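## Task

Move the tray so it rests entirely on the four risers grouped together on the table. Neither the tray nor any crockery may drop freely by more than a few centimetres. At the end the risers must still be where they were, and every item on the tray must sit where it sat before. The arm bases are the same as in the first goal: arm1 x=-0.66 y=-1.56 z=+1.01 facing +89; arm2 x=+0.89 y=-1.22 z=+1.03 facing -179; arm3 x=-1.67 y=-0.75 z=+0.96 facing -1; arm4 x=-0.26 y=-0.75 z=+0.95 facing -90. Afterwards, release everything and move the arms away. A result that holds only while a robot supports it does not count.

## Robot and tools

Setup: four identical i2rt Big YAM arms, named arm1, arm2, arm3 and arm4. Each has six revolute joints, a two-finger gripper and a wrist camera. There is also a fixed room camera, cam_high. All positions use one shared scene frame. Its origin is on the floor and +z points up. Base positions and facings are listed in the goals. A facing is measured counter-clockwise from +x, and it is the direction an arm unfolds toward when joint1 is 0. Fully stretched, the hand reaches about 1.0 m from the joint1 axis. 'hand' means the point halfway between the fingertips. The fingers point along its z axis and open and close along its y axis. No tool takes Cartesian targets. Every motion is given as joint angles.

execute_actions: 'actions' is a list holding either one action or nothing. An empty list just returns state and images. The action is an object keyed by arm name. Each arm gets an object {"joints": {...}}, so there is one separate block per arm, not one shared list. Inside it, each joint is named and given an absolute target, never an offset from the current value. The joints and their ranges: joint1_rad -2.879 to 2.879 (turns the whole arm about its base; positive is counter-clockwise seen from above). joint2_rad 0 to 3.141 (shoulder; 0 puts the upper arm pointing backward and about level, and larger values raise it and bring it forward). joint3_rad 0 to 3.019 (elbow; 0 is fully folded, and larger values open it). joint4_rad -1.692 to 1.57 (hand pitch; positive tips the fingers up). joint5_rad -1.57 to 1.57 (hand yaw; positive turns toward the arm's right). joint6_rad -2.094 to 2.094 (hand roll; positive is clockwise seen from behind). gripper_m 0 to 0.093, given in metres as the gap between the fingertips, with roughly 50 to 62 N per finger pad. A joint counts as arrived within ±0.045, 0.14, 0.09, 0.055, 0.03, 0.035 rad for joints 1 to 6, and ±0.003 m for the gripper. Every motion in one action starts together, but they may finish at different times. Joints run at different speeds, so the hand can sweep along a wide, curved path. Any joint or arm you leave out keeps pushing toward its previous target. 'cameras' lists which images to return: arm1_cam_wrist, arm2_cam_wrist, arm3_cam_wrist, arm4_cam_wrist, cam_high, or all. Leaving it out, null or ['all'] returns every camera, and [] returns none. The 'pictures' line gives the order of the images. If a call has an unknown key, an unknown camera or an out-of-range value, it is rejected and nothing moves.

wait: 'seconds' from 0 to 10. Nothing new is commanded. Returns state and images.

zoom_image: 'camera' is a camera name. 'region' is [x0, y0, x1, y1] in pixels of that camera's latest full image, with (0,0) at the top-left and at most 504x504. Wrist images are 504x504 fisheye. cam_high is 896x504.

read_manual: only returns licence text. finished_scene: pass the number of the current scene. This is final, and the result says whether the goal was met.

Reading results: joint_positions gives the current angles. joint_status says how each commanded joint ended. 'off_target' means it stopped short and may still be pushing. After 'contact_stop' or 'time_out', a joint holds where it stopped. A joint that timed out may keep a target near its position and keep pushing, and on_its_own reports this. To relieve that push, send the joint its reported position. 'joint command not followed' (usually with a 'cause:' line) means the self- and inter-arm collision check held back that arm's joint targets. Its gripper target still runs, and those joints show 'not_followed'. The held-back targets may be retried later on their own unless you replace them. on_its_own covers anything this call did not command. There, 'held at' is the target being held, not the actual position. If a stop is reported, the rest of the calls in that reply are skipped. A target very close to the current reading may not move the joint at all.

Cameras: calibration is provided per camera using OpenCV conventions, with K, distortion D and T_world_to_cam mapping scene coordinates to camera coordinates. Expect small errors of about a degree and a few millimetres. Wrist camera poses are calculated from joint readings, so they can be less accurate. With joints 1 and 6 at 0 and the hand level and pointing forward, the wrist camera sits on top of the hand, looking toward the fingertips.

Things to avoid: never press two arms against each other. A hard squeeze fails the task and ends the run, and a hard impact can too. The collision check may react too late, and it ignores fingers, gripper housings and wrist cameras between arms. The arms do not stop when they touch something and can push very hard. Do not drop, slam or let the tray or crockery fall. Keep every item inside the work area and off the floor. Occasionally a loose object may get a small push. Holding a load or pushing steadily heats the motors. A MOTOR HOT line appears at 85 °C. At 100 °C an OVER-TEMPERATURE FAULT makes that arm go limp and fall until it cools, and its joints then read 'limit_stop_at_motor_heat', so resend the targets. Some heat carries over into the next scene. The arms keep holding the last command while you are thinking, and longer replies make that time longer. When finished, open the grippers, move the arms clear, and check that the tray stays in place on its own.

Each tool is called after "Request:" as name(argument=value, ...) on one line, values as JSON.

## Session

Request:
execute_actions(actions=[])

Scene clock: 0.00 s.
arm1.joint_positions: joint1_rad=-1.488 joint2_rad=+0.459 joint3_rad=+1.317 joint4_rad=-1.177 joint5_rad=+0.154 joint6_rad=-0.427 gripper_m=+0.094
arm1.joint_status: not commanded
arm1.hand: x=-0.4631 y=-1.5748 z=+1.5790 quat_wxyz=(-0.562, +0.152, -0.796, +0.167) (m; scene frame)
arm2.joint_positions: joint1_rad=+0.868 joint2_rad=+0.588 joint3_rad=+1.401 joint4_rad=-1.336 joint5_rad=-0.201 joint6_rad=-0.341 gripper_m=+0.094
arm2.joint_status: not commanded
arm2.hand: x=+0.7881 y=-1.4050 z=+1.5870 quat_wxyz=(-0.214, -0.674, -0.538, +0.460) (m; scene frame)
arm3.joint_positions: joint1_rad=+0.208 joint2_rad=+0.582 joint3_rad=+1.390 joint4_rad=-1.241 joint5_rad=+0.090 joint6_rad=-0.428 gripper_m=+0.094
arm3.joint_status: not commanded
arm3.hand: x=-1.4435 y=-0.7303 z=+1.5320 quat_wxyz=(-0.529, +0.228, -0.811, +0.100) (m; scene frame)
arm4.joint_positions: joint1_rad=+0.405 joint2_rad=+0.460 joint3_rad=+1.423 joint4_rad=-1.207 joint5_rad=+0.139 joint6_rad=-0.081 gripper_m=+0.095
arm4.joint_status: not commanded
arm4.hand: x=-0.2065 y=-0.9116 z=+1.5671 quat_wxyz=(-0.462, -0.440, -0.654, +0.406) (m; scene frame)
pictures: arm1_cam_wrist, arm2_cam_wrist, arm3_cam_wrist, arm4_cam_wrist, cam_high
camera_calibration (this result's frames):
arm1_cam_wrist: T_world_to_cam=[[0.0278902, -0.89883, 0.43741, -2.09954], [-0.814375, -0.274182, -0.511487, 0.00347555], [0.579669, -0.34195, -0.739631, 1.02107], [0, 0, 0, 1]] pos_world=[-0.530498, -1.53702, 1.67536]
arm2_cam_wrist: T_world_to_cam=[[-0.92472, 0.324186, 0.199491, 0.871138], [0.223025, 0.886139, -0.406223, 1.71749], [-0.308469, -0.331151, -0.891732, 1.31634], [0, 0, 0, 1]] pos_world=[0.828567, -1.36843, 1.69773]
arm3_cam_wrist: T_world_to_cam=[[0.262733, -0.872847, 0.411229, -0.882279], [-0.795791, -0.437033, -0.419189, -0.821041], [0.545608, -0.217117, -0.809427, 1.99648], [0, 0, 0, 1]] pos_world=[-1.51087, -0.695446, 1.63465]
arm4_cam_wrist: T_world_to_cam=[[-0.945928, -0.301815, 0.118864, -0.65242], [-0.307397, 0.717051, -0.625576, 1.57468], [0.103577, -0.628288, -0.771055, 0.777555], [0, 0, 0, 1]] pos_world=[-0.213625, -0.837511, 1.66217]
Images, in order (width x height): arm1_cam_wrist 504x504, arm2_cam_wrist 504x504, arm3_cam_wrist 504x504, arm4_cam_wrist 504x504, cam_high 896x504.

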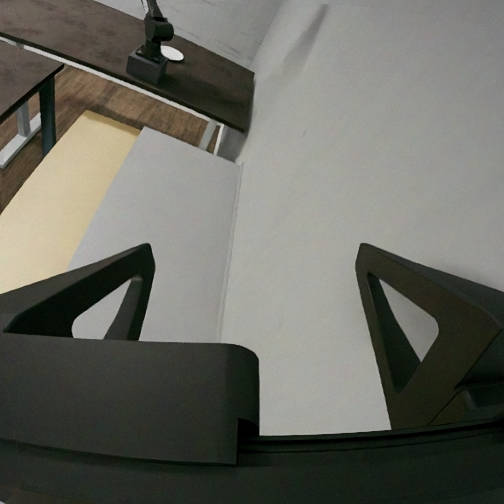

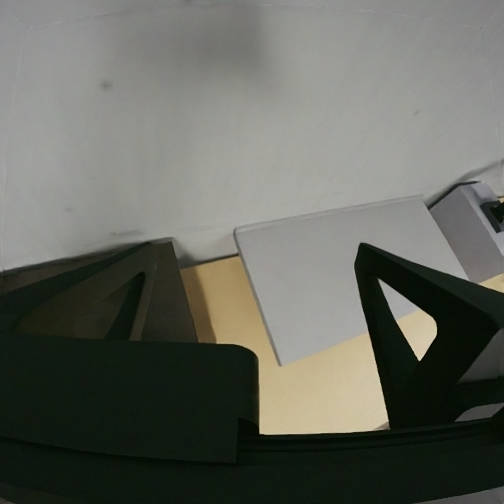

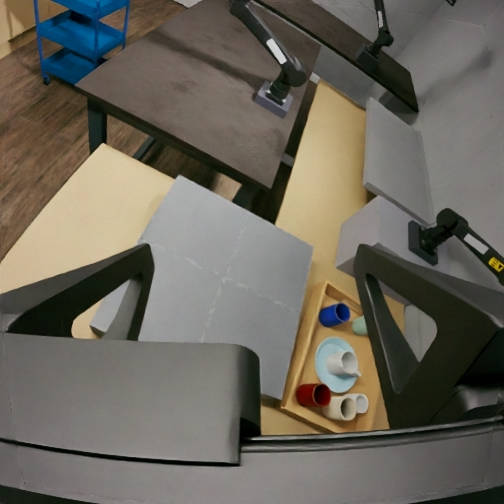

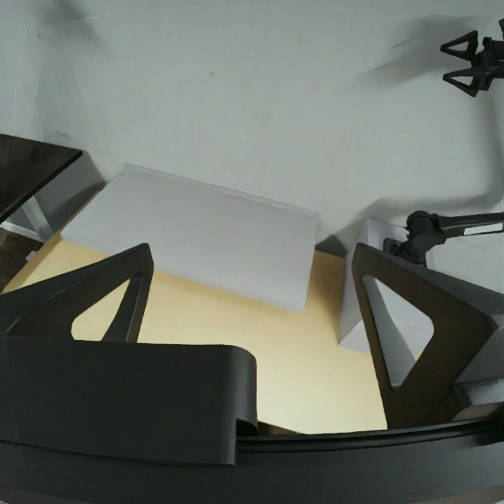

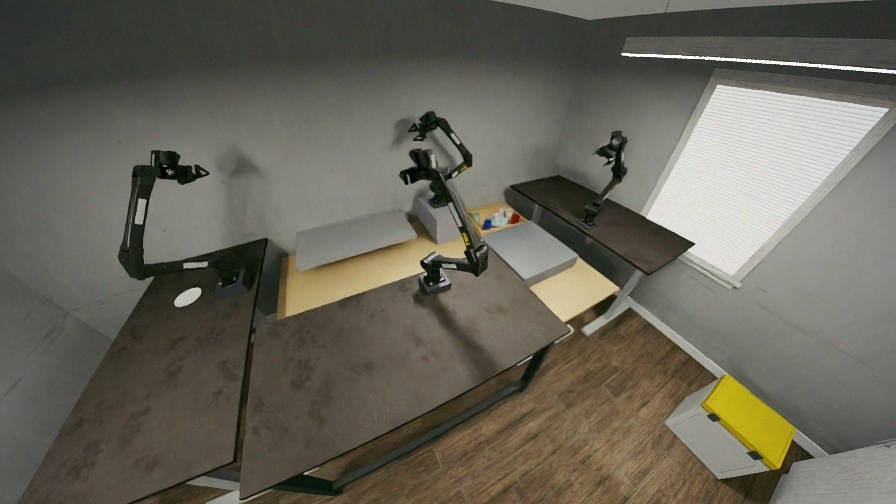

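Request:
execute_actions(actions=[{"arm1":{"joints":{"joint1_rad":1.106,"joint2_rad":1.2,"joint3_rad":0.601,"joint4_rad":-0.48,"joint5_rad":0,"joint6_rad":1.25,"gripper_m":0.05}},"arm3":{"joints":{"joint1_rad":-1.171,"joint2_rad":2.194,"joint3_rad":1.69,"joint4_rad":-1.05,"joint5_rad":0,"joint6_rad":0.54,"gripper_m":0.05}}}], cameras=[])

Request:
execute_actions(actions=[{"arm1":{"joints":{"joint2_rad":1.693}}}], cameras=["arm1_cam_wrist","arm3_cam_wrist","cam_high"])

Scene clock: 17.80 s.
arm1.joint_positions: joint1_rad=+1.100 joint2_rad=+1.197 joint3_rad=+0.605 joint4_rad=-0.493 joint5_rad=-0.001 joint6_rad=+1.242 gripper_m=+0.050
arm1.joint_status: all done
arm1.hand: x=-0.9932 y=-1.3815 z=+1.0860 quat_wxyz=(+0.090, +0.628, -0.740, -0.224) (m; scene frame)
arm2.joint_positions: joint1_rad=+0.868 joint2_rad=+0.588 joint3_rad=+1.401 joint4_rad=-1.336 joint5_rad=-0.201 joint6_rad=-0.341 gripper_m=+0.094
arm2.joint_status: not commanded
arm2.hand: x=+0.7881 y=-1.4050 z=+1.5870 quat_wxyz=(-0.214, -0.674, -0.538, +0.460) (m; scene frame)
arm3.joint_positions: joint1_rad=-1.165 joint2_rad=+2.203 joint3_rad=+1.669 joint4_rad=-1.051 joint5_rad=+0.001 joint6_rad=+0.529 gripper_m=+0.050
arm3.joint_status: all done
arm3.hand: x=-1.4407 y=-1.3325 z=+0.9143 quat_wxyz=(+0.011, -0.757, -0.653, -0.004) (m; scene frame)
arm4.joint_positions: joint1_rad=+0.405 joint2_rad=+0.460 joint3_rad=+1.423 joint4_rad=-1.207 joint5_rad=+0.139 joint6_rad=-0.081 gripper_m=+0.095
arm4.joint_status: not commanded
arm4.hand: x=-0.2065 y=-0.9116 z=+1.5671 quat_wxyz=(-0.462, -0.440, -0.654, +0.406) (m; scene frame)
pictures: none
No camera images: the call's "cameras" was empty. Leave "cameras" out to get every camera's image.

Scene clock: 19.03 s.
arm1.joint_positions: joint1_rad=+1.100 joint2_rad=+1.687 joint3_rad=+0.600 joint4_rad=-0.493 joint5_rad=-0.001 joint6_rad=+1.243 gripper_m=+0.050
arm1.joint_status: all done
arm1.hand: x=-0.9319 y=-1.4147 z=+0.9233 quat_wxyz=(+0.000, +0.647, -0.763, +0.004) (m; scene frame)
arm2.joint_positions: joint1_rad=+0.868 joint2_rad=+0.588 joint3_rad=+1.401 joint4_rad=-1.336 joint5_rad=-0.201 joint6_rad=-0.341 gripper_m=+0.094
arm2.joint_status: not commanded
arm2.hand: x=+0.7881 y=-1.4050 z=+1.5870 quat_wxyz=(-0.214, -0.674, -0.538, +0.460) (m; scene frame)
arm3.joint_positions: joint1_rad=-1.165 joint2_rad=+2.203 joint3_rad=+1.669 joint4_rad=-1.051 joint5_rad=+0.001 joint6_rad=+0.529 gripper_m=+0.050
arm3.joint_status: not commanded
arm3.hand: x=-1.4407 y=-1.3325 z=+0.9143 quat_wxyz=(+0.011, -0.757, -0.653, -0.004) (m; scene frame)
arm4.joint_positions: joint1_rad=+0.405 joint2_rad=+0.460 joint3_rad=+1.423 joint4_rad=-1.207 joint5_rad=+0.139 joint6_rad=-0.081 gripper_m=+0.095
arm4.joint_status: not commanded
arm4.hand: x=-0.2065 y=-0.9116 z=+1.5671 quat_wxyz=(-0.462, -0.440, -0.654, +0.406) (m; scene frame)
pictures: arm1_cam_wrist, arm3_cam_wrist, cam_high
camera_calibration (this result's frames):
arm1_cam_wrist: T_world_to_cam=[[0.984669, -0.171661, 0.0309905, 0.639852], [-0.156853, -0.793595, 0.587882, -1.80692], [-0.0763223, -0.58373, -0.808353, -0.0273352], [0, 0, 0, 1]] pos_world=[-0.915548, -1.34008, 1.02033]
arm3_cam_wrist: T_world_to_cam=[[-0.990056, 0.139695, 0.0165901, -1.24947], [0.122071, 0.794505, 0.594862, 0.695337], [0.0699185, 0.590972, -0.803657, 1.75035], [0, 0, 0, 1]] pos_world=[-1.44431, -1.41231, 1.01378]
Images, in order (width x height): arm1_cam_wrist 504x504, arm3_cam_wrist 504x504, cam_high 896x504.

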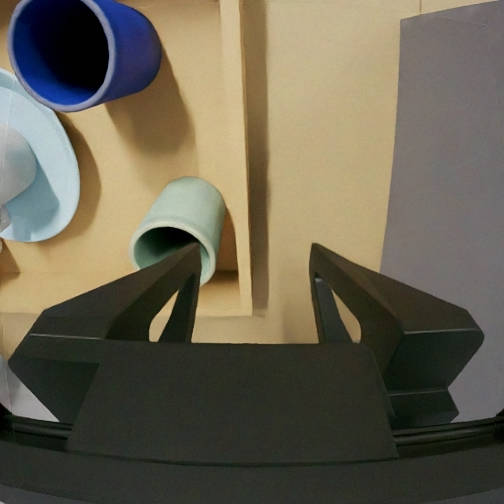

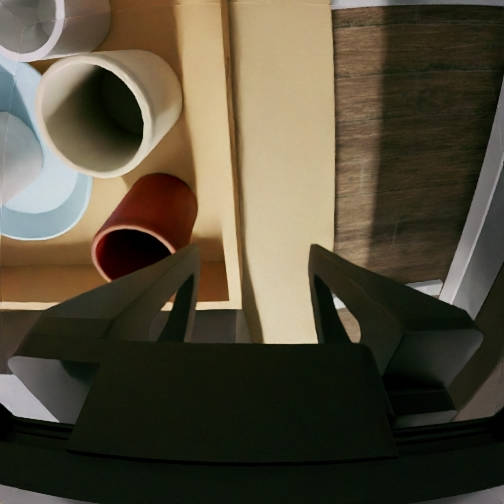

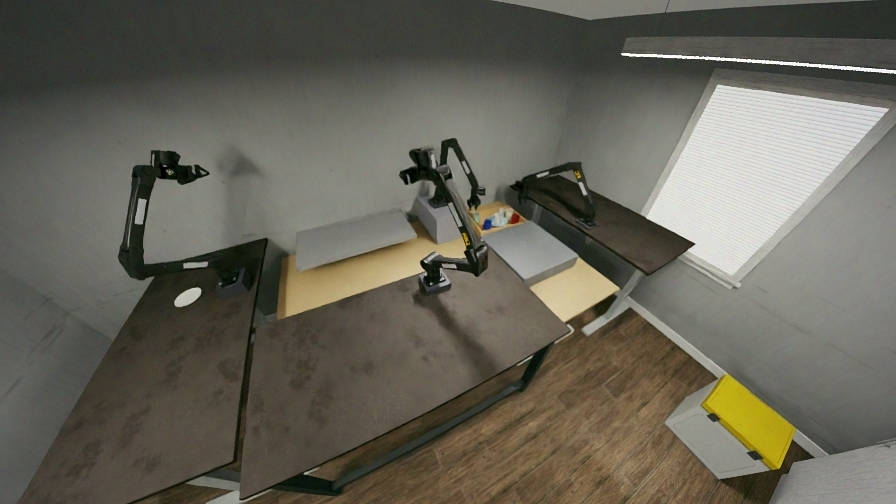

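Request:
execute_actions(actions=[{"arm1":{"joints":{"joint1_rad":1.065,"joint2_rad":2.02,"joint3_rad":0.66,"joint4_rad":-0.195,"joint6_rad":1.22,"gripper_m":0.04}},"arm3":{"joints":{"joint1_rad":-1.135,"joint2_rad":2.365,"joint3_rad":1.74,"joint4_rad":-0.92,"joint6_rad":0.57}}}], cameras=["arm1_cam_wrist","arm3_cam_wrist"])

Scene clock: 26.17 s.
arm1.joint_positions: joint1_rad=+1.076 joint2_rad=+2.019 joint3_rad=+0.657 joint4_rad=-0.210 joint5_rad=-0.001 joint6_rad=+1.228 gripper_m=+0.040
arm1.joint_status: all done
arm1.hand: x=-0.9440 y=-1.3996 z=+0.8316 quat_wxyz=(+0.002, +0.644, -0.765, +0.000) (m; scene frame)
arm2.joint_positions: joint1_rad=+0.868 joint2_rad=+0.588 joint3_rad=+1.401 joint4_rad=-1.336 joint5_rad=-0.201 joint6_rad=-0.341 gripper_m=+0.094
arm2.joint_status: not commanded
arm2.hand: x=+0.7881 y=-1.4050 z=+1.5870 quat_wxyz=(-0.214, -0.674, -0.538, +0.460) (m; scene frame)
arm3.joint_positions: joint1_rad=-1.138 joint2_rad=+2.393 joint3_rad=+1.710 joint4_rad=-0.935 joint5_rad=+0.001 joint6_rad=+0.559 gripper_m=+0.050
arm3.joint_status: all done
arm3.hand: x=-1.4232 y=-1.3293 z=+0.8104 quat_wxyz=(+0.027, -0.758, -0.652, -0.008) (m; scene frame)
arm4.joint_positions: joint1_rad=+0.405 joint2_rad=+0.460 joint3_rad=+1.423 joint4_rad=-1.207 joint5_rad=+0.139 joint6_rad=-0.081 gripper_m=+0.095
arm4.joint_status: not commanded
arm4.hand: x=-0.2065 y=-0.9116 z=+1.5671 quat_wxyz=(-0.462, -0.440, -0.654, +0.406) (m; scene frame)
pictures: arm1_cam_wrist, arm3_cam_wrist
camera_calibration (this result's frames):
arm1_cam_wrist: T_world_to_cam=[[0.983335, -0.180429, 0.0222959, 0.650944], [-0.159106, -0.794748, 0.585714, -1.74476], [-0.0879601, -0.579501, -0.810211, -0.0971193], [0, 0, 0, 1]] pos_world=[-0.926241, -1.32548, 0.928732]
arm3_cam_wrist: T_world_to_cam=[[-0.9894, 0.141143, 0.0341456, -1.24222], [0.131998, 0.776122, 0.616612, 0.724528], [0.0605295, 0.614584, -0.786526, 1.66794], [0, 0, 0, 1]] pos_world=[-1.42565, -1.41208, 0.907543]
Images, in order (width x height): arm1_cam_wrist 504x504, arm3_cam_wrist 504x504.

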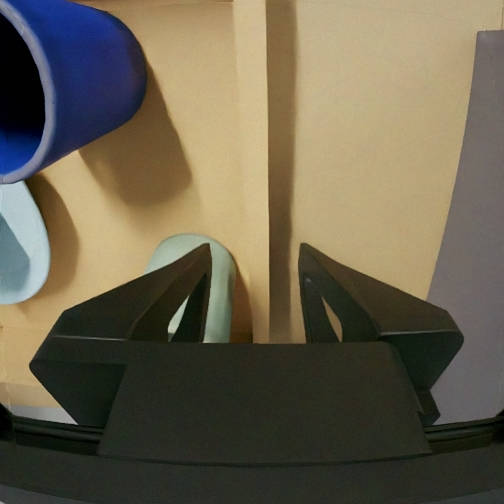

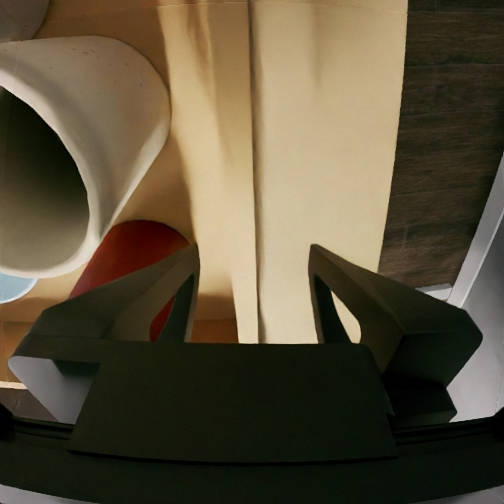

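Request:
execute_actions(actions=[{"arm1":{"joints":{"joint2_rad":2.275,"joint3_rad":0.728,"joint4_rad":-0.005,"joint6_rad":1.19}},"arm3":{"joints":{"joint2_rad":2.48,"joint3_rad":1.78,"joint4_rad":-0.81,"gripper_m":0.04}}}], cameras=[])

Request:
execute_actions(actions=[{"arm1":{"joints":{"gripper_m":0}},"arm3":{"joints":{"gripper_m":0}}}], cameras=["arm1_cam_wrist","arm3_cam_wrist"])

Scene clock: 30.57 s.
arm1.joint_positions: joint1_rad=+1.076 joint2_rad=+2.233 joint3_rad=+0.751 joint4_rad=+0.005 joint5_rad=-0.008 joint6_rad=+1.199 gripper_m=+0.040
arm1.joint_status: all done
arm1.hand: x=-0.9787 y=-1.3814 z=+0.7708 quat_wxyz=(+0.021, +0.654, -0.755, -0.043) (m; scene frame)
arm2.joint_positions: joint1_rad=+0.868 joint2_rad=+0.588 joint3_rad=+1.401 joint4_rad=-1.336 joint5_rad=-0.201 joint6_rad=-0.341 gripper_m=+0.094
arm2.joint_status: not commanded
arm2.hand: x=+0.7881 y=-1.4050 z=+1.5870 quat_wxyz=(-0.214, -0.674, -0.538, +0.460) (m; scene frame)
arm3.joint_positions: joint1_rad=-1.138 joint2_rad=+2.491 joint3_rad=+1.746 joint4_rad=-0.826 joint5_rad=+0.002 joint6_rad=+0.561 gripper_m=+0.040
arm3.joint_status: all done
arm3.hand: x=-1.4177 y=-1.3424 z=+0.7597 quat_wxyz=(+0.004, -0.759, -0.651, -0.001) (m; scene frame)
arm4.joint_positions: joint1_rad=+0.405 joint2_rad=+0.460 joint3_rad=+1.423 joint4_rad=-1.207 joint5_rad=+0.139 joint6_rad=-0.081 gripper_m=+0.095
arm4.joint_status: not commanded
arm4.hand: x=-0.2065 y=-0.9116 z=+1.5671 quat_wxyz=(-0.462, -0.440, -0.654, +0.406) (m; scene frame)
pictures: none
No camera images: the call's "cameras" was empty. Leave "cameras" out to get every camera's image.

Scene clock: 31.13 s.
arm1.joint_positions: joint1_rad=+1.076 joint2_rad=+2.253 joint3_rad=+0.734 joint4_rad=+0.005 joint5_rad=-0.002 joint6_rad=+1.197 gripper_m=+0.001
arm1.joint_status: all done
arm1.hand: x=-0.9622 y=-1.3897 z=+0.7634 quat_wxyz=(+0.012, +0.655, -0.755, -0.027) (m; scene frame)
arm2.joint_positions: joint1_rad=+0.868 joint2_rad=+0.588 joint3_rad=+1.401 joint4_rad=-1.336 joint5_rad=-0.201 joint6_rad=-0.341 gripper_m=+0.094
arm2.joint_status: not commanded
arm2.hand: x=+0.7881 y=-1.4050 z=+1.5870 quat_wxyz=(-0.214, -0.674, -0.538, +0.460) (m; scene frame)
arm3.joint_positions: joint1_rad=-1.138 joint2_rad=+2.491 joint3_rad=+1.746 joint4_rad=-0.826 joint5_rad=+0.007 joint6_rad=+0.535 gripper_m=+0.010
arm3.joint_status: gripper_m off_target (ended at +0.010, target +0.000)
arm3.hand: x=-1.4183 y=-1.3427 z=+0.7597 quat_wxyz=(+0.005, -0.750, -0.661, +0.001) (m; scene frame)
arm4.joint_positions: joint1_rad=+0.405 joint2_rad=+0.460 joint3_rad=+1.423 joint4_rad=-1.207 joint5_rad=+0.139 joint6_rad=-0.081 gripper_m=+0.095
arm4.joint_status: not commanded
arm4.hand: x=-0.2065 y=-0.9116 z=+1.5671 quat_wxyz=(-0.462, -0.440, -0.654, +0.406) (m; scene frame)
pictures: arm1_cam_wrist, arm3_cam_wrist
camera_calibration (this result's frames):
arm1_cam_wrist: T_world_to_cam=[[0.988087, -0.150684, -0.0312846, 0.758955], [-0.106222, -0.814847, 0.56986, -1.66477], [-0.111361, -0.559748, -0.821146, -0.134944], [0, 0, 0, 1]] pos_world=[-0.941776, -1.31771, 0.861621]
arm3_cam_wrist: T_world_to_cam=[[-0.992924, 0.117922, 0.0139984, -1.25464], [0.103927, 0.80589, 0.582873, 0.791373], [0.0574525, 0.580203, -0.812443, 1.60509], [0, 0, 0, 1]] pos_world=[-1.42023, -1.42109, 0.86034]
Images, in order (width x height): arm1_cam_wrist 504x504, arm3_cam_wrist 504x504.

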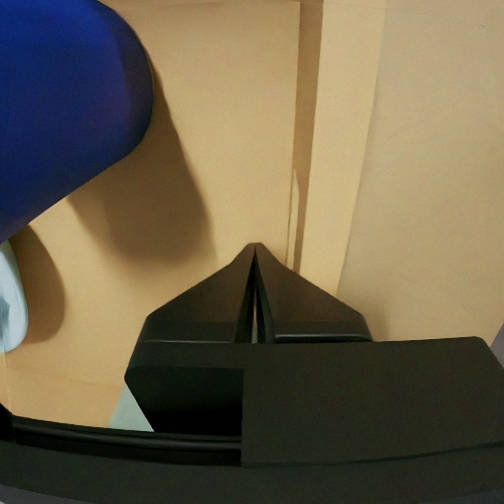

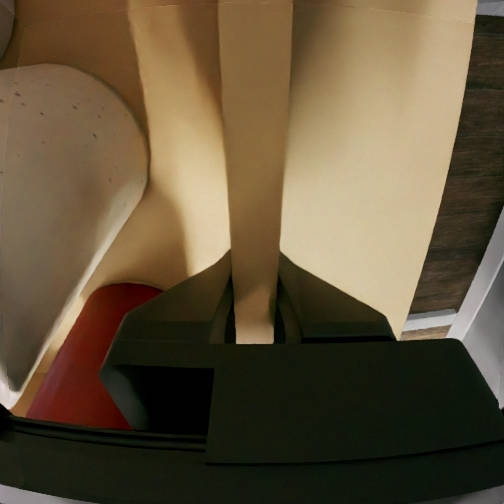

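Request:
execute_actions(actions=[{"arm1":{"joints":{"joint2_rad":2.09}}}], cameras=[])

Request:
execute_actions(actions=[{"arm1":{"joints":{"joint3_rad":0.665,"joint4_rad":-0.2,"gripper_m":0.05}}}], cameras=[])

Request:
execute_actions(actions=[{"arm1":{"joints":{"joint2_rad":2.18,"joint3_rad":0.7,"joint4_rad":-0.11}}}], cameras=[])

Request:
execute_actions(actions=[{"arm1":{"joints":{"joint2_rad":2.27,"joint3_rad":0.728,"joint4_rad":-0.03}}}], cameras=["arm1_cam_wrist"])

Scene clock: 37.93 s.
arm1.joint_positions: joint1_rad=+1.076 joint2_rad=+2.072 joint3_rad=+0.726 joint4_rad=+0.003 joint5_rad=-0.002 joint6_rad=+1.197 gripper_m=+0.001
arm1.joint_status: all done
arm1.hand: x=-1.0120 y=-1.3612 z=+0.8271 quat_wxyz=(+0.040, +0.651, -0.750, -0.108) (m; scene frame)
arm2.joint_positions: joint1_rad=+0.868 joint2_rad=+0.588 joint3_rad=+1.401 joint4_rad=-1.336 joint5_rad=-0.201 joint6_rad=-0.341 gripper_m=+0.094
arm2.joint_status: not commanded
arm2.hand: x=+0.7881 y=-1.4050 z=+1.5870 quat_wxyz=(-0.214, -0.674, -0.538, +0.460) (m; scene frame)
arm3.joint_positions: joint1_rad=-1.138 joint2_rad=+2.491 joint3_rad=+1.746 joint4_rad=-0.826 joint5_rad=+0.007 joint6_rad=+0.535 gripper_m=+0.010
arm3.joint_status: not commanded
arm3.hand: x=-1.4183 y=-1.3427 z=+0.7597 quat_wxyz=(+0.005, -0.750, -0.661, +0.001) (m; scene frame)
arm4.joint_positions: joint1_rad=+0.405 joint2_rad=+0.460 joint3_rad=+1.423 joint4_rad=-1.207 joint5_rad=+0.139 joint6_rad=-0.081 gripper_m=+0.095
arm4.joint_status: not commanded
arm4.hand: x=-0.2065 y=-0.9116 z=+1.5671 quat_wxyz=(-0.462, -0.440, -0.654, +0.406) (m; scene frame)
pictures: none
No camera images: the call's "cameras" was empty. Leave "cameras" out to get every camera's image.

Scene clock: 38.83 s.
arm1.joint_positions: joint1_rad=+1.076 joint2_rad=+2.074 joint3_rad=+0.661 joint4_rad=-0.187 joint5_rad=-0.002 joint6_rad=+1.196 gripper_m=+0.050
arm1.joint_status: all done
arm1.hand: x=-0.9358 y=-1.4044 z=+0.8151 quat_wxyz=(-0.003, +0.655, -0.755, +0.014) (m; scene frame)
arm2.joint_positions: joint1_rad=+0.868 joint2_rad=+0.588 joint3_rad=+1.401 joint4_rad=-1.336 joint5_rad=-0.201 joint6_rad=-0.341 gripper_m=+0.094
arm2.joint_status: not commanded
arm2.hand: x=+0.7881 y=-1.4050 z=+1.5870 quat_wxyz=(-0.214, -0.674, -0.538, +0.460) (m; scene frame)
arm3.joint_positions: joint1_rad=-1.138 joint2_rad=+2.491 joint3_rad=+1.746 joint4_rad=-0.826 joint5_rad=+0.007 joint6_rad=+0.535 gripper_m=+0.010
arm3.joint_status: not commanded
arm3.hand: x=-1.4183 y=-1.3427 z=+0.7597 quat_wxyz=(+0.005, -0.750, -0.661, +0.001) (m; scene frame)
arm4.joint_positions: joint1_rad=+0.405 joint2_rad=+0.460 joint3_rad=+1.423 joint4_rad=-1.207 joint5_rad=+0.139 joint6_rad=-0.081 gripper_m=+0.095
arm4.joint_status: not commanded
arm4.hand: x=-0.2065 y=-0.9116 z=+1.5671 quat_wxyz=(-0.462, -0.440, -0.654, +0.406) (m; scene frame)
pictures: none
No camera images: the call's "cameras" was empty. Leave "cameras" out to get every camera's image.

Scene clock: 39.67 s.
arm1.joint_positions: joint1_rad=+1.076 joint2_rad=+2.170 joint3_rad=+0.698 joint4_rad=-0.124 joint5_rad=-0.002 joint6_rad=+1.196 gripper_m=+0.050
arm1.joint_status: all done
arm1.hand: x=-0.9413 y=-1.4014 z=+0.7877 quat_wxyz=(-0.002, +0.655, -0.755, +0.012) (m; scene frame)
arm2.joint_positions: joint1_rad=+0.868 joint2_rad=+0.588 joint3_rad=+1.401 joint4_rad=-1.336 joint5_rad=-0.201 joint6_rad=-0.341 gripper_m=+0.094
arm2.joint_status: not commanded
arm2.hand: x=+0.7881 y=-1.4050 z=+1.5870 quat_wxyz=(-0.214, -0.674, -0.538, +0.460) (m; scene frame)
arm3.joint_positions: joint1_rad=-1.138 joint2_rad=+2.491 joint3_rad=+1.746 joint4_rad=-0.826 joint5_rad=+0.007 joint6_rad=+0.535 gripper_m=+0.010
arm3.joint_status: not commanded
arm3.hand: x=-1.4183 y=-1.3427 z=+0.7597 quat_wxyz=(+0.005, -0.750, -0.661, +0.001) (m; scene frame)
arm4.joint_positions: joint1_rad=+0.405 joint2_rad=+0.460 joint3_rad=+1.423 joint4_rad=-1.207 joint5_rad=+0.139 joint6_rad=-0.081 gripper_m=+0.095
arm4.joint_status: not commanded
arm4.hand: x=-0.2065 y=-0.9116 z=+1.5671 quat_wxyz=(-0.462, -0.440, -0.654, +0.406) (m; scene frame)
pictures: none
No camera images: the call's "cameras" was empty. Leave "cameras" out to get every camera's image.

Scene clock: 40.53 s.
arm1.joint_positions: joint1_rad=+1.076 joint2_rad=+2.259 joint3_rad=+0.728 joint4_rad=-0.043 joint5_rad=-0.002 joint6_rad=+1.196 gripper_m=+0.050
arm1.joint_status: all done
arm1.hand: x=-0.9468 y=-1.3983 z=+0.7610 quat_wxyz=(+0.002, +0.655, -0.755, +0.001) (m; scene frame)
arm2.joint_positions: joint1_rad=+0.868 joint2_rad=+0.588 joint3_rad=+1.401 joint4_rad=-1.336 joint5_rad=-0.201 joint6_rad=-0.341 gripper_m=+0.094
arm2.joint_status: not commanded
arm2.hand: x=+0.7881 y=-1.4050 z=+1.5870 quat_wxyz=(-0.214, -0.674, -0.538, +0.460) (m; scene frame)
arm3.joint_positions: joint1_rad=-1.138 joint2_rad=+2.491 joint3_rad=+1.746 joint4_rad=-0.826 joint5_rad=+0.007 joint6_rad=+0.535 gripper_m=+0.010
arm3.joint_status: not commanded
arm3.hand: x=-1.4183 y=-1.3427 z=+0.7597 quat_wxyz=(+0.005, -0.750, -0.661, +0.001) (m; scene frame)
arm4.joint_positions: joint1_rad=+0.405 joint2_rad=+0.460 joint3_rad=+1.423 joint4_rad=-1.207 joint5_rad=+0.139 joint6_rad=-0.081 gripper_m=+0.095
arm4.joint_status: not commanded
arm4.hand: x=-0.2065 y=-0.9116 z=+1.5671 quat_wxyz=(-0.462, -0.440, -0.654, +0.406) (m; scene frame)
pictures: arm1_cam_wrist
camera_calibration (this result's frames):
arm1_cam_wrist: T_world_to_cam=[[0.988446, -0.149531, 0.0247964, 0.701606], [-0.135465, -0.798114, 0.587081, -1.68623], [-0.0679962, -0.583657, -0.809149, -0.141559], [0, 0, 0, 1]] pos_world=[-0.931551, -1.32351, 0.858013]
Images, in order (width x height): arm1_cam_wrist 504x504.

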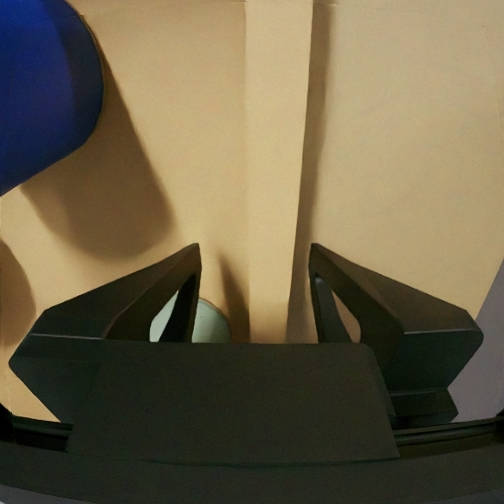

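Request:
execute_actions(actions=[{"arm1":{"joints":{"joint4_rad":-0.08,"gripper_m":0}}}], cameras=[])

Request:
execute_actions(actions=[{"arm1":{"joints":{"joint2_rad":1.89,"joint3_rad":0.635,"joint4_rad":-0.27,"joint6_rad":1.17}},"arm3":{"joints":{"joint2_rad":2.235,"joint3_rad":1.785,"joint4_rad":-0.96,"joint6_rad":0.535}}}], cameras=[])

Request:
execute_actions(actions=[{"arm1":{"joints":{"joint2_rad":1.59,"joint3_rad":0.64,"joint4_rad":-0.57}},"arm3":{"joints":{"joint2_rad":2.11,"joint3_rad":1.82,"joint4_rad":-1.12}},"arm4":{"joints":{"joint1_rad":-0.9,"joint4_rad":-1.45,"joint5_rad":0}}}], cameras=["arm4_cam_wrist","cam_high"])

Scene clock: 50.23 s.
arm1.joint_positions: joint1_rad=+1.075 joint2_rad=+2.260 joint3_rad=+0.726 joint4_rad=-0.062 joint5_rad=+0.000 joint6_rad=+1.194 gripper_m=+0.011
arm1.joint_status: gripper_m off_target (ended at +0.011, target +0.000); the others done
arm1.hand: x=-0.9416 y=-1.4008 z=+0.7608 quat_wxyz=(-0.003, +0.656, -0.755, +0.011) (m; scene frame)
arm2.joint_positions: joint1_rad=+0.868 joint2_rad=+0.588 joint3_rad=+1.401 joint4_rad=-1.336 joint5_rad=-0.201 joint6_rad=-0.341 gripper_m=+0.094
arm2.joint_status: not commanded
arm2.hand: x=+0.7881 y=-1.4050 z=+1.5870 quat_wxyz=(-0.214, -0.674, -0.538, +0.460) (m; scene frame)
arm3.joint_positions: joint1_rad=-1.138 joint2_rad=+2.491 joint3_rad=+1.746 joint4_rad=-0.826 joint5_rad=+0.005 joint6_rad=+0.534 gripper_m=+0.010
arm3.joint_status: not commanded
arm3.hand: x=-1.4181 y=-1.3427 z=+0.7597 quat_wxyz=(+0.005, -0.750, -0.662, +0.001) (m; scene frame)
arm4.joint_positions: joint1_rad=+0.405 joint2_rad=+0.460 joint3_rad=+1.423 joint4_rad=-1.207 joint5_rad=+0.139 joint6_rad=-0.081 gripper_m=+0.095
arm4.joint_status: not commanded
arm4.hand: x=-0.2065 y=-0.9116 z=+1.5671 quat_wxyz=(-0.462, -0.440, -0.654, +0.406) (m; scene frame)
pictures: none
No camera images: the call's "cameras" was empty. Leave "cameras" out to get every camera's image.

Scene clock: 51.53 s.
arm1.joint_positions: joint1_rad=+1.068 joint2_rad=+1.962 joint3_rad=+0.627 joint4_rad=-0.260 joint5_rad=+0.005 joint6_rad=+1.197 gripper_m=+0.011
arm1.joint_status: all done
arm1.hand: x=-0.9303 y=-1.4036 z=+0.8461 quat_wxyz=(-0.005, +0.652, -0.758, +0.010) (m; scene frame)
arm2.joint_positions: joint1_rad=+0.868 joint2_rad=+0.588 joint3_rad=+1.401 joint4_rad=-1.336 joint5_rad=-0.201 joint6_rad=-0.341 gripper_m=+0.094
arm2.joint_status: not commanded
arm2.hand: x=+0.7881 y=-1.4050 z=+1.5870 quat_wxyz=(-0.214, -0.674, -0.538, +0.460) (m; scene frame)
arm3.joint_positions: joint1_rad=-1.122 joint2_rad=+2.374 joint3_rad=+1.738 joint4_rad=-0.937 joint5_rad=-0.018 joint6_rad=+0.554 gripper_m=+0.010
arm3.joint_status: all done
arm3.hand: x=-1.4039 y=-1.3405 z=+0.8301 quat_wxyz=(+0.002, -0.751, -0.660, -0.011) (m; scene frame)
arm4.joint_positions: joint1_rad=+0.405 joint2_rad=+0.460 joint3_rad=+1.423 joint4_rad=-1.207 joint5_rad=+0.139 joint6_rad=-0.081 gripper_m=+0.095
arm4.joint_status: not commanded
arm4.hand: x=-0.2065 y=-0.9116 z=+1.5671 quat_wxyz=(-0.462, -0.440, -0.654, +0.406) (m; scene frame)
pictures: none
No camera images: the call's "cameras" was empty. Leave "cameras" out to get every camera's image.

Scene clock: 53.17 s.
arm1.joint_positions: joint1_rad=+1.068 joint2_rad=+1.651 joint3_rad=+0.623 joint4_rad=-0.550 joint5_rad=+0.011 joint6_rad=+1.203 gripper_m=+0.011
arm1.joint_status: all done
arm1.hand: x=-0.9323 y=-1.4011 z=+0.9383 quat_wxyz=(-0.005, +0.650, -0.760, +0.001) (m; scene frame)
arm2.joint_positions: joint1_rad=+0.868 joint2_rad=+0.588 joint3_rad=+1.401 joint4_rad=-1.336 joint5_rad=-0.201 joint6_rad=-0.341 gripper_m=+0.094
arm2.joint_status: not commanded
arm2.hand: x=+0.7881 y=-1.4050 z=+1.5870 quat_wxyz=(-0.214, -0.674, -0.538, +0.460) (m; scene frame)
arm3.joint_positions: joint1_rad=-1.120 joint2_rad=+2.236 joint3_rad=+1.738 joint4_rad=-1.085 joint5_rad=-0.022 joint6_rad=+0.561 gripper_m=+0.010
arm3.joint_status: all done
arm3.hand: x=-1.4045 y=-1.3343 z=+0.9169 quat_wxyz=(+0.006, -0.753, -0.658, -0.014) (m; scene frame)
arm4.joint_positions: joint1_rad=-0.894 joint2_rad=+0.460 joint3_rad=+1.423 joint4_rad=-1.435 joint5_rad=+0.000 joint6_rad=-0.081 gripper_m=+0.095
arm4.joint_status: all done
arm4.hand: x=-0.3681 y=-0.8410 z=+1.5164 quat_wxyz=(-0.151, -0.789, -0.316, +0.504) (m; scene frame)
pictures: arm4_cam_wrist, cam_high
camera_calibration (this result's frames):
arm4_cam_wrist: T_world_to_cam=[[-0.664683, 0.743638, 0.0721135, 0.275785], [0.64453, 0.619546, -0.448043, 1.44187], [-0.37786, -0.251327, -0.891099, 1.1214], [0, 0, 0, 1]] pos_world=[-0.322291, -0.816554, 1.62541]
Images, in order (width x height): arm4_cam_wrist 504x504, cam_high 896x504.

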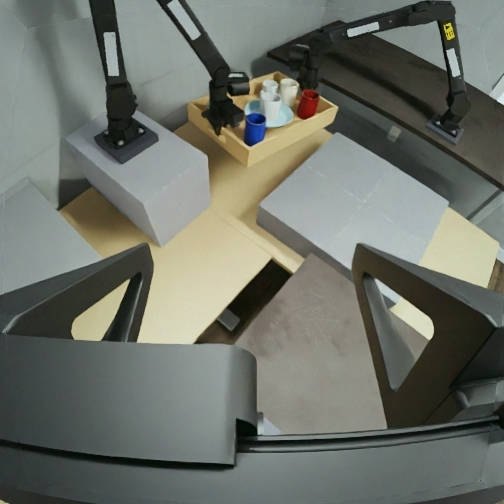

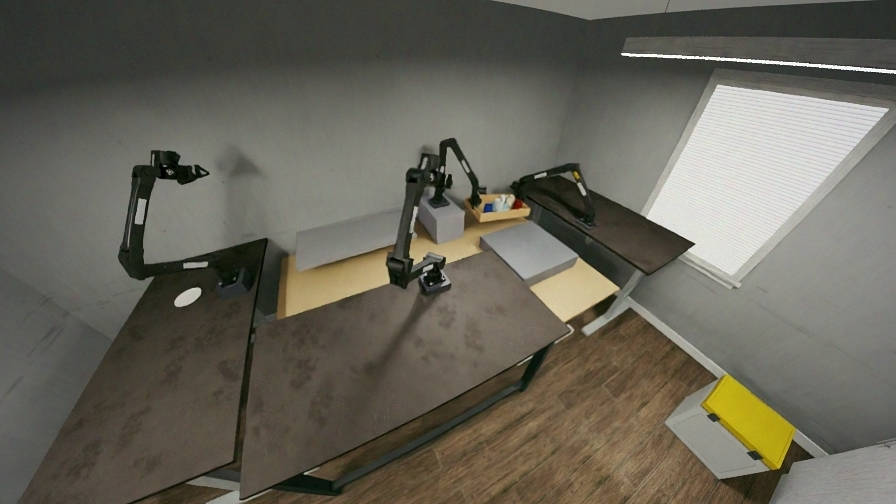

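Request:
execute_actions(actions=[{"arm1":{"joints":{"joint1_rad":0.645,"joint2_rad":1.74,"joint3_rad":0.925,"joint4_rad":-0.66,"joint6_rad":0.73}},"arm3":{"joints":{"joint1_rad":-0.965,"joint2_rad":1.82,"joint3_rad":1.33,"joint4_rad":-0.92,"joint6_rad":0.69}}}], cameras=[])

Request:
execute_actions(actions=[{"arm1":{"joints":{"joint1_rad":0.41,"joint2_rad":1.98,"joint3_rad":1.395,"joint4_rad":-0.86,"joint6_rad":0.45}},"arm3":{"joints":{"joint1_rad":-0.705,"joint2_rad":1.64,"joint3_rad":1.0,"joint4_rad":-0.805,"joint6_rad":0.9}}}], cameras=["arm4_cam_wrist"])

Request:
execute_actions(actions=[{"arm1":{"joints":{"joint1_rad":0.275,"joint2_rad":2.32,"joint3_rad":2.085,"joint4_rad":-1.18,"joint6_rad":0.265}},"arm3":{"joints":{"joint1_rad":-0.335,"joint2_rad":1.535,"joint3_rad":0.825,"joint4_rad":-0.76,"joint6_rad":1.22}}}], cameras=["arm4_cam_wrist","cam_high"])

Scene clock: 66.47 s.
arm1.joint_positions: joint1_rad=+0.644 joint2_rad=+1.809 joint3_rad=+0.892 joint4_rad=-0.642 joint5_rad=-0.003 joint6_rad=+0.745 gripper_m=+0.011
arm1.joint_status: all done
arm1.hand: x=-0.9008 y=-1.2261 z=+0.9416 quat_wxyz=(+0.002, +0.663, -0.749, -0.006) (m; scene frame)
arm2.joint_positions: joint1_rad=+0.868 joint2_rad=+0.588 joint3_rad=+1.401 joint4_rad=-1.336 joint5_rad=-0.201 joint6_rad=-0.341 gripper_m=+0.094
arm2.joint_status: not commanded
arm2.hand: x=+0.7881 y=-1.4050 z=+1.5870 quat_wxyz=(-0.214, -0.674, -0.538, +0.460) (m; scene frame)
arm3.joint_positions: joint1_rad=-0.942 joint2_rad=+1.960 joint3_rad=+1.280 joint4_rad=-0.916 joint5_rad=-0.019 joint6_rad=+0.705 gripper_m=+0.010
arm3.joint_status: all done
arm3.hand: x=-1.3757 y=-1.1775 z=+0.9292 quat_wxyz=(+0.015, -0.742, -0.670, -0.013) (m; scene frame)
arm4.joint_positions: joint1_rad=-0.894 joint2_rad=+0.460 joint3_rad=+1.423 joint4_rad=-1.435 joint5_rad=+0.000 joint6_rad=-0.081 gripper_m=+0.095
arm4.joint_status: not commanded
arm4.hand: x=-0.3681 y=-0.8410 z=+1.5164 quat_wxyz=(-0.151, -0.789, -0.316, +0.504) (m; scene frame)
pictures: none
No camera images: the call's "cameras" was empty. Leave "cameras" out to get every camera's image.

Scene clock: 67.93 s.
arm1.joint_positions: joint1_rad=+0.427 joint2_rad=+2.073 joint3_rad=+1.342 joint4_rad=-0.836 joint5_rad=-0.010 joint6_rad=+0.482 gripper_m=+0.011
arm1.joint_status: all done
arm1.hand: x=-0.8783 y=-1.0568 z=+0.9372 quat_wxyz=(+0.006, +0.680, -0.733, -0.004) (m; scene frame)
arm2.joint_positions: joint1_rad=+0.868 joint2_rad=+0.588 joint3_rad=+1.401 joint4_rad=-1.336 joint5_rad=-0.201 joint6_rad=-0.341 gripper_m=+0.094
arm2.joint_status: not commanded
arm2.hand: x=+0.7881 y=-1.4050 z=+1.5870 quat_wxyz=(-0.214, -0.674, -0.538, +0.460) (m; scene frame)
arm3.joint_positions: joint1_rad=-0.695 joint2_rad=+1.744 joint3_rad=+0.952 joint4_rad=-0.786 joint5_rad=-0.009 joint6_rad=+0.911 gripper_m=+0.010
arm3.joint_status: all done
arm3.hand: x=-1.3559 y=-1.0279 z=+0.9349 quat_wxyz=(+0.008, -0.728, -0.686, -0.006) (m; scene frame)
arm4.joint_positions: joint1_rad=-0.894 joint2_rad=+0.460 joint3_rad=+1.423 joint4_rad=-1.435 joint5_rad=+0.000 joint6_rad=-0.081 gripper_m=+0.095
arm4.joint_status: not commanded
arm4.hand: x=-0.3681 y=-0.8410 z=+1.5164 quat_wxyz=(-0.151, -0.789, -0.316, +0.504) (m; scene frame)
pictures: arm4_cam_wrist
camera_calibration (this result's frames):
arm4_cam_wrist: T_world_to_cam=[[-0.664683, 0.743638, 0.0721135, 0.275785], [0.64453, 0.619546, -0.448043, 1.44187], [-0.37786, -0.251327, -0.891099, 1.1214], [0, 0, 0, 1]] pos_world=[-0.322291, -0.816554, 1.62541]
Images, in order (width x height): arm4_cam_wrist 504x504.

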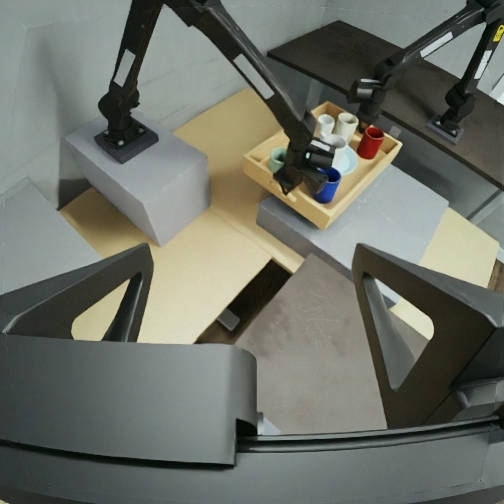

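Scene clock: 70.67 s.
arm1.joint_positions: joint1_rad=+0.296 joint2_rad=+2.422 joint3_rad=+1.976 joint4_rad=-1.144 joint5_rad=-0.010 joint6_rad=+0.319 gripper_m=+0.011
arm1.joint_status: joint3_rad time_out (moved +0.634 of +0.743); joint6_rad time_out (moved -0.163 of -0.217); the others done
arm1.on_its_own: joint3_rad reads +1.976 and still pushes toward +2.085 since a time_out; joint6_rad reads +0.319 and still pushes toward +0.265 since a time_out
arm1.hand: x=-0.8495 y=-0.8961 z=+0.9260 quat_wxyz=(+0.010, +0.691, -0.722, +0.006) (m; scene frame)
arm2.joint_positions: joint1_rad=+0.868 joint2_rad=+0.588 joint3_rad=+1.401 joint4_rad=-1.336 joint5_rad=-0.201 joint6_rad=-0.341 gripper_m=+0.094
arm2.joint_status: not commanded
arm2.hand: x=+0.7881 y=-1.4050 z=+1.5870 quat_wxyz=(-0.214, -0.674, -0.538, +0.460) (m; scene frame)
arm3.joint_positions: joint1_rad=-0.329 joint2_rad=+1.640 joint3_rad=+0.795 joint4_rad=-0.732 joint5_rad=+0.000 joint6_rad=+1.244 gripper_m=+0.010
arm3.joint_status: all done
arm3.hand: x=-1.3280 y=-0.8797 z=+0.9344 quat_wxyz=(+0.006, -0.716, -0.698, -0.001) (m; scene frame)
arm4.joint_positions: joint1_rad=-0.894 joint2_rad=+0.460 joint3_rad=+1.423 joint4_rad=-1.435 joint5_rad=+0.000 joint6_rad=-0.081 gripper_m=+0.095
arm4.joint_status: not commanded
arm4.hand: x=-0.3681 y=-0.8410 z=+1.5164 quat_wxyz=(-0.151, -0.789, -0.316, +0.504) (m; scene frame)
pictures: arm4_cam_wrist, cam_high
camera_calibration (this result's frames):
arm4_cam_wrist: T_world_to_cam=[[-0.664683, 0.743638, 0.0721135, 0.275785], [0.64453, 0.619546, -0.448043, 1.44187], [-0.37786, -0.251327, -0.891099, 1.1214], [0, 0, 0, 1]] pos_world=[-0.322291, -0.816554, 1.62541]
Images, in order (width x height): arm4_cam_wrist 504x504, cam_high 896x504.

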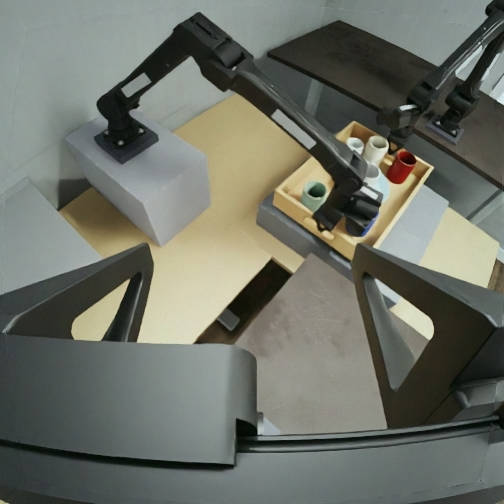

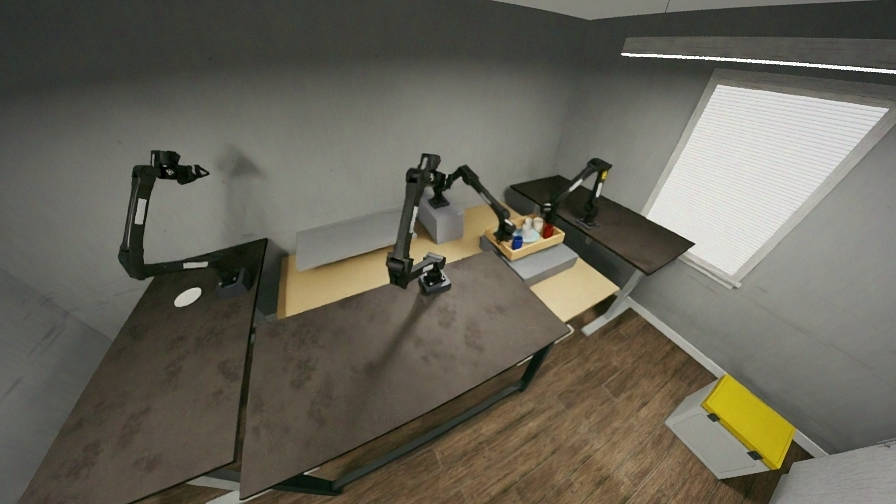

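Request:
execute_actions(actions=[{"arm1":{"joints":{"joint2_rad":2.38,"joint4_rad":-1.12,"joint6_rad":0.3}},"arm3":{"joints":{"joint2_rad":1.67,"joint3_rad":0.8,"joint4_rad":-0.6}}}], cameras=[])

Request:
execute_actions(actions=[{"arm1":{"joints":{"joint2_rad":2.45,"joint4_rad":-1.08}},"arm3":{"joints":{"joint2_rad":1.78,"joint3_rad":0.79,"joint4_rad":-0.53}}}], cameras=["arm4_cam_wrist"])

Scene clock: 74.77 s.
arm1.joint_positions: joint1_rad=+0.296 joint2_rad=+2.480 joint3_rad=+1.988 joint4_rad=-1.111 joint5_rad=-0.009 joint6_rad=+0.320 gripper_m=+0.011
arm1.joint_status: all done
arm1.on_its_own: joint3_rad reads +1.988 and still pushes toward +2.085 since a time_out
arm1.hand: x=-0.8494 y=-0.8958 z=+0.8912 quat_wxyz=(+0.013, +0.691, -0.722, +0.011) (m; scene frame)
arm2.joint_positions: joint1_rad=+0.868 joint2_rad=+0.588 joint3_rad=+1.401 joint4_rad=-1.336 joint5_rad=-0.201 joint6_rad=-0.341 gripper_m=+0.094
arm2.joint_status: not commanded
arm2.hand: x=+0.7881 y=-1.4050 z=+1.5870 quat_wxyz=(-0.214, -0.674, -0.538, +0.460) (m; scene frame)
arm3.joint_positions: joint1_rad=-0.331 joint2_rad=+1.764 joint3_rad=+0.774 joint4_rad=-0.593 joint5_rad=+0.009 joint6_rad=+1.240 gripper_m=+0.010
arm3.joint_status: all done
arm3.hand: x=-1.3289 y=-0.8811 z=+0.8862 quat_wxyz=(+0.007, -0.715, -0.699, +0.004) (m; scene frame)
arm4.joint_positions: joint1_rad=-0.894 joint2_rad=+0.460 joint3_rad=+1.423 joint4_rad=-1.435 joint5_rad=+0.000 joint6_rad=-0.081 gripper_m=+0.095
arm4.joint_status: not commanded
arm4.hand: x=-0.3681 y=-0.8410 z=+1.5164 quat_wxyz=(-0.151, -0.789, -0.316, +0.504) (m; scene frame)
pictures: none
No camera images: the call's "cameras" was empty. Leave "cameras" out to get every camera's image.

Scene clock: 75.43 s.
arm1.joint_positions: joint1_rad=+0.296 joint2_rad=+2.486 joint3_rad=+1.992 joint4_rad=-1.107 joint5_rad=-0.008 joint6_rad=+0.318 gripper_m=+0.011
arm1.joint_status: all done
arm1.on_its_own: joint3_rad reads +1.992 and still pushes toward +2.085 since a time_out
arm1.hand: x=-0.8495 y=-0.8950 z=+0.8884 quat_wxyz=(+0.012, +0.692, -0.722, +0.011) (m; scene frame)
arm2.joint_positions: joint1_rad=+0.868 joint2_rad=+0.588 joint3_rad=+1.401 joint4_rad=-1.336 joint5_rad=-0.201 joint6_rad=-0.341 gripper_m=+0.094
arm2.joint_status: not commanded
arm2.hand: x=+0.7881 y=-1.4050 z=+1.5870 quat_wxyz=(-0.214, -0.674, -0.538, +0.460) (m; scene frame)
arm3.joint_positions: joint1_rad=-0.331 joint2_rad=+1.781 joint3_rad=+0.764 joint4_rad=-0.557 joint5_rad=+0.010 joint6_rad=+1.237 gripper_m=+0.010
arm3.joint_status: all done
arm3.hand: x=-1.3292 y=-0.8811 z=+0.8781 quat_wxyz=(+0.003, -0.714, -0.700, +0.003) (m; scene frame)
arm4.joint_positions: joint1_rad=-0.894 joint2_rad=+0.460 joint3_rad=+1.423 joint4_rad=-1.435 joint5_rad=+0.000 joint6_rad=-0.081 gripper_m=+0.095
arm4.joint_status: not commanded
arm4.hand: x=-0.3681 y=-0.8410 z=+1.5164 quat_wxyz=(-0.151, -0.789, -0.316, +0.504) (m; scene frame)
pictures: arm4_cam_wrist
camera_calibration (this result's frames):
arm4_cam_wrist: T_world_to_cam=[[-0.664683, 0.743638, 0.0721135, 0.275785], [0.64453, 0.619546, -0.448043, 1.44187], [-0.37786, -0.251327, -0.891099, 1.1214], [0, 0, 0, 1]] pos_world=[-0.322291, -0.816554, 1.62541]
Images, in order (width x height): arm4_cam_wrist 504x504.

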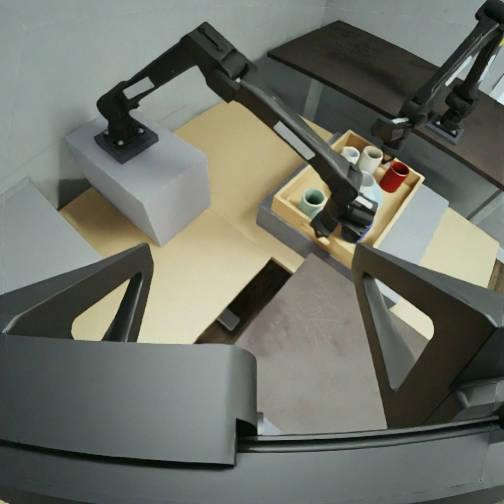

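Request:
execute_actions(actions=[{"arm1":{"joints":{"joint1_rad":0.296,"joint2_rad":2.48,"joint3_rad":2.01,"joint4_rad":-1.1,"gripper_m":0.035}},"arm3":{"joints":{"joint3_rad":0.77,"joint4_rad":-0.555,"gripper_m":0.035}}}], cameras=[])

Request:
execute_actions(actions=[{"arm1":{"joints":{"joint2_rad":2.3,"joint4_rad":-1.28}},"arm3":{"joints":{"joint2_rad":1.6,"joint3_rad":0.8,"joint4_rad":-0.77}}}], cameras=[])

Request:
execute_actions(actions=[{"arm1":{"joints":{"joint2_rad":1.3,"joint4_rad":-1.6}},"arm3":{"joints":{"joint2_rad":0.8,"joint4_rad":-1.5}}}], cameras=["arm4_cam_wrist","cam_high"])

Scene clock: 81.80 s.
arm1.joint_positions: joint1_rad=+0.296 joint2_rad=+2.479 joint3_rad=+2.002 joint4_rad=-1.107 joint5_rad=-0.001 joint6_rad=+0.308 gripper_m=+0.035
arm1.joint_status: all done
arm1.hand: x=-0.8500 y=-0.8889 z=+0.8966 quat_wxyz=(+0.005, +0.696, -0.718, +0.005) (m; scene frame)
arm2.joint_positions: joint1_rad=+0.868 joint2_rad=+0.588 joint3_rad=+1.401 joint4_rad=-1.336 joint5_rad=-0.201 joint6_rad=-0.341 gripper_m=+0.094
arm2.joint_status: not commanded
arm2.hand: x=+0.7881 y=-1.4050 z=+1.5870 quat_wxyz=(-0.214, -0.674, -0.538, +0.460) (m; scene frame)
arm3.joint_positions: joint1_rad=-0.331 joint2_rad=+1.781 joint3_rad=+0.764 joint4_rad=-0.557 joint5_rad=+0.003 joint6_rad=+1.231 gripper_m=+0.035
arm3.joint_status: all done
arm3.hand: x=-1.3288 y=-0.8799 z=+0.8781 quat_wxyz=(+0.004, -0.712, -0.702, +0.000) (m; scene frame)
arm4.joint_positions: joint1_rad=-0.894 joint2_rad=+0.460 joint3_rad=+1.423 joint4_rad=-1.435 joint5_rad=+0.000 joint6_rad=-0.081 gripper_m=+0.095
arm4.joint_status: not commanded
arm4.hand: x=-0.3681 y=-0.8410 z=+1.5164 quat_wxyz=(-0.151, -0.789, -0.316, +0.504) (m; scene frame)
pictures: none
No camera images: the call's "cameras" was empty. Leave "cameras" out to get every camera's image.

Scene clock: 83.10 s.
arm1.joint_positions: joint1_rad=+0.296 joint2_rad=+2.274 joint3_rad=+1.999 joint4_rad=-1.267 joint5_rad=-0.001 joint6_rad=+0.307 gripper_m=+0.035
arm1.joint_status: all done
arm1.hand: x=-0.8483 y=-0.8935 z=+1.0339 quat_wxyz=(-0.005, +0.696, -0.718, -0.013) (m; scene frame)
arm2.joint_positions: joint1_rad=+0.868 joint2_rad=+0.588 joint3_rad=+1.401 joint4_rad=-1.336 joint5_rad=-0.201 joint6_rad=-0.341 gripper_m=+0.094
arm2.joint_status: not commanded
arm2.hand: x=+0.7881 y=-1.4050 z=+1.5870 quat_wxyz=(-0.214, -0.674, -0.538, +0.460) (m; scene frame)
arm3.joint_positions: joint1_rad=-0.331 joint2_rad=+1.595 joint3_rad=+0.764 joint4_rad=-0.755 joint5_rad=+0.002 joint6_rad=+1.231 gripper_m=+0.035
arm3.joint_status: all done
arm3.hand: x=-1.3425 y=-0.8752 z=+0.9419 quat_wxyz=(+0.010, -0.712, -0.702, +0.002) (m; scene frame)
arm4.joint_positions: joint1_rad=-0.894 joint2_rad=+0.460 joint3_rad=+1.423 joint4_rad=-1.435 joint5_rad=+0.000 joint6_rad=-0.081 gripper_m=+0.095
arm4.joint_status: not commanded
arm4.hand: x=-0.3681 y=-0.8410 z=+1.5164 quat_wxyz=(-0.151, -0.789, -0.316, +0.504) (m; scene frame)
pictures: none
No camera images: the call's "cameras" was empty. Leave "cameras" out to get every camera's image.

Scene clock: 85.03 s.
arm1.joint_positions: joint1_rad=+0.296 joint2_rad=+1.305 joint3_rad=+2.006 joint4_rad=-1.586 joint5_rad=-0.001 joint6_rad=+0.307 gripper_m=+0.035
arm1.joint_status: all done
arm1.hand: x=-0.7766 y=-1.1411 z=+1.5778 quat_wxyz=(-0.158, +0.655, -0.677, -0.297) (m; scene frame)
arm2.joint_positions: joint1_rad=+0.868 joint2_rad=+0.588 joint3_rad=+1.401 joint4_rad=-1.336 joint5_rad=-0.201 joint6_rad=-0.341 gripper_m=+0.094
arm2.joint_status: not commanded
arm2.hand: x=+0.7881 y=-1.4050 z=+1.5870 quat_wxyz=(-0.214, -0.674, -0.538, +0.460) (m; scene frame)
arm3.joint_positions: joint1_rad=-0.331 joint2_rad=+0.797 joint3_rad=+0.764 joint4_rad=-1.485 joint5_rad=+0.002 joint6_rad=+1.230 gripper_m=+0.035
arm3.joint_status: all done
arm3.hand: x=-1.4849 y=-0.8241 z=+1.1538 quat_wxyz=(-0.021, -0.712, -0.702, -0.012) (m; scene frame)
arm4.joint_positions: joint1_rad=-0.894 joint2_rad=+0.460 joint3_rad=+1.423 joint4_rad=-1.435 joint5_rad=+0.000 joint6_rad=-0.081 gripper_m=+0.095
arm4.joint_status: not commanded
arm4.hand: x=-0.3681 y=-0.8410 z=+1.5164 quat_wxyz=(-0.151, -0.789, -0.316, +0.504) (m; scene frame)
pictures: arm4_cam_wrist, cam_high
camera_calibration (this result's frames):
arm4_cam_wrist: T_world_to_cam=[[-0.664683, 0.743638, 0.0721135, 0.275785], [0.64453, 0.619546, -0.448043, 1.44187], [-0.37786, -0.251327, -0.891099, 1.1214], [0, 0, 0, 1]] pos_world=[-0.322291, -0.816554, 1.62541]
Images, in order (width x height): arm4_cam_wrist 504x504, cam_high 896x504.

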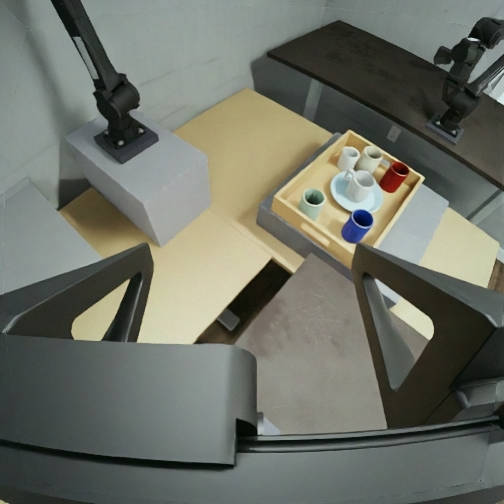

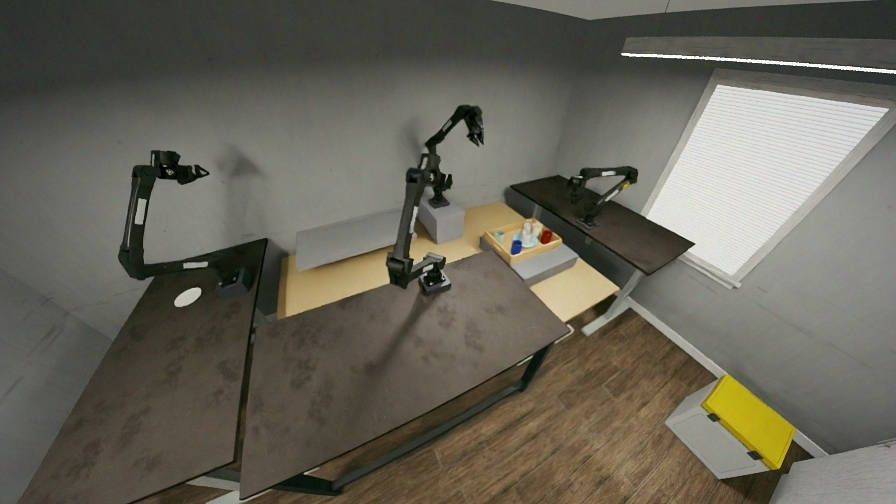

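Request:
finished_scene(scene=2)

The scene is finished: the task was done.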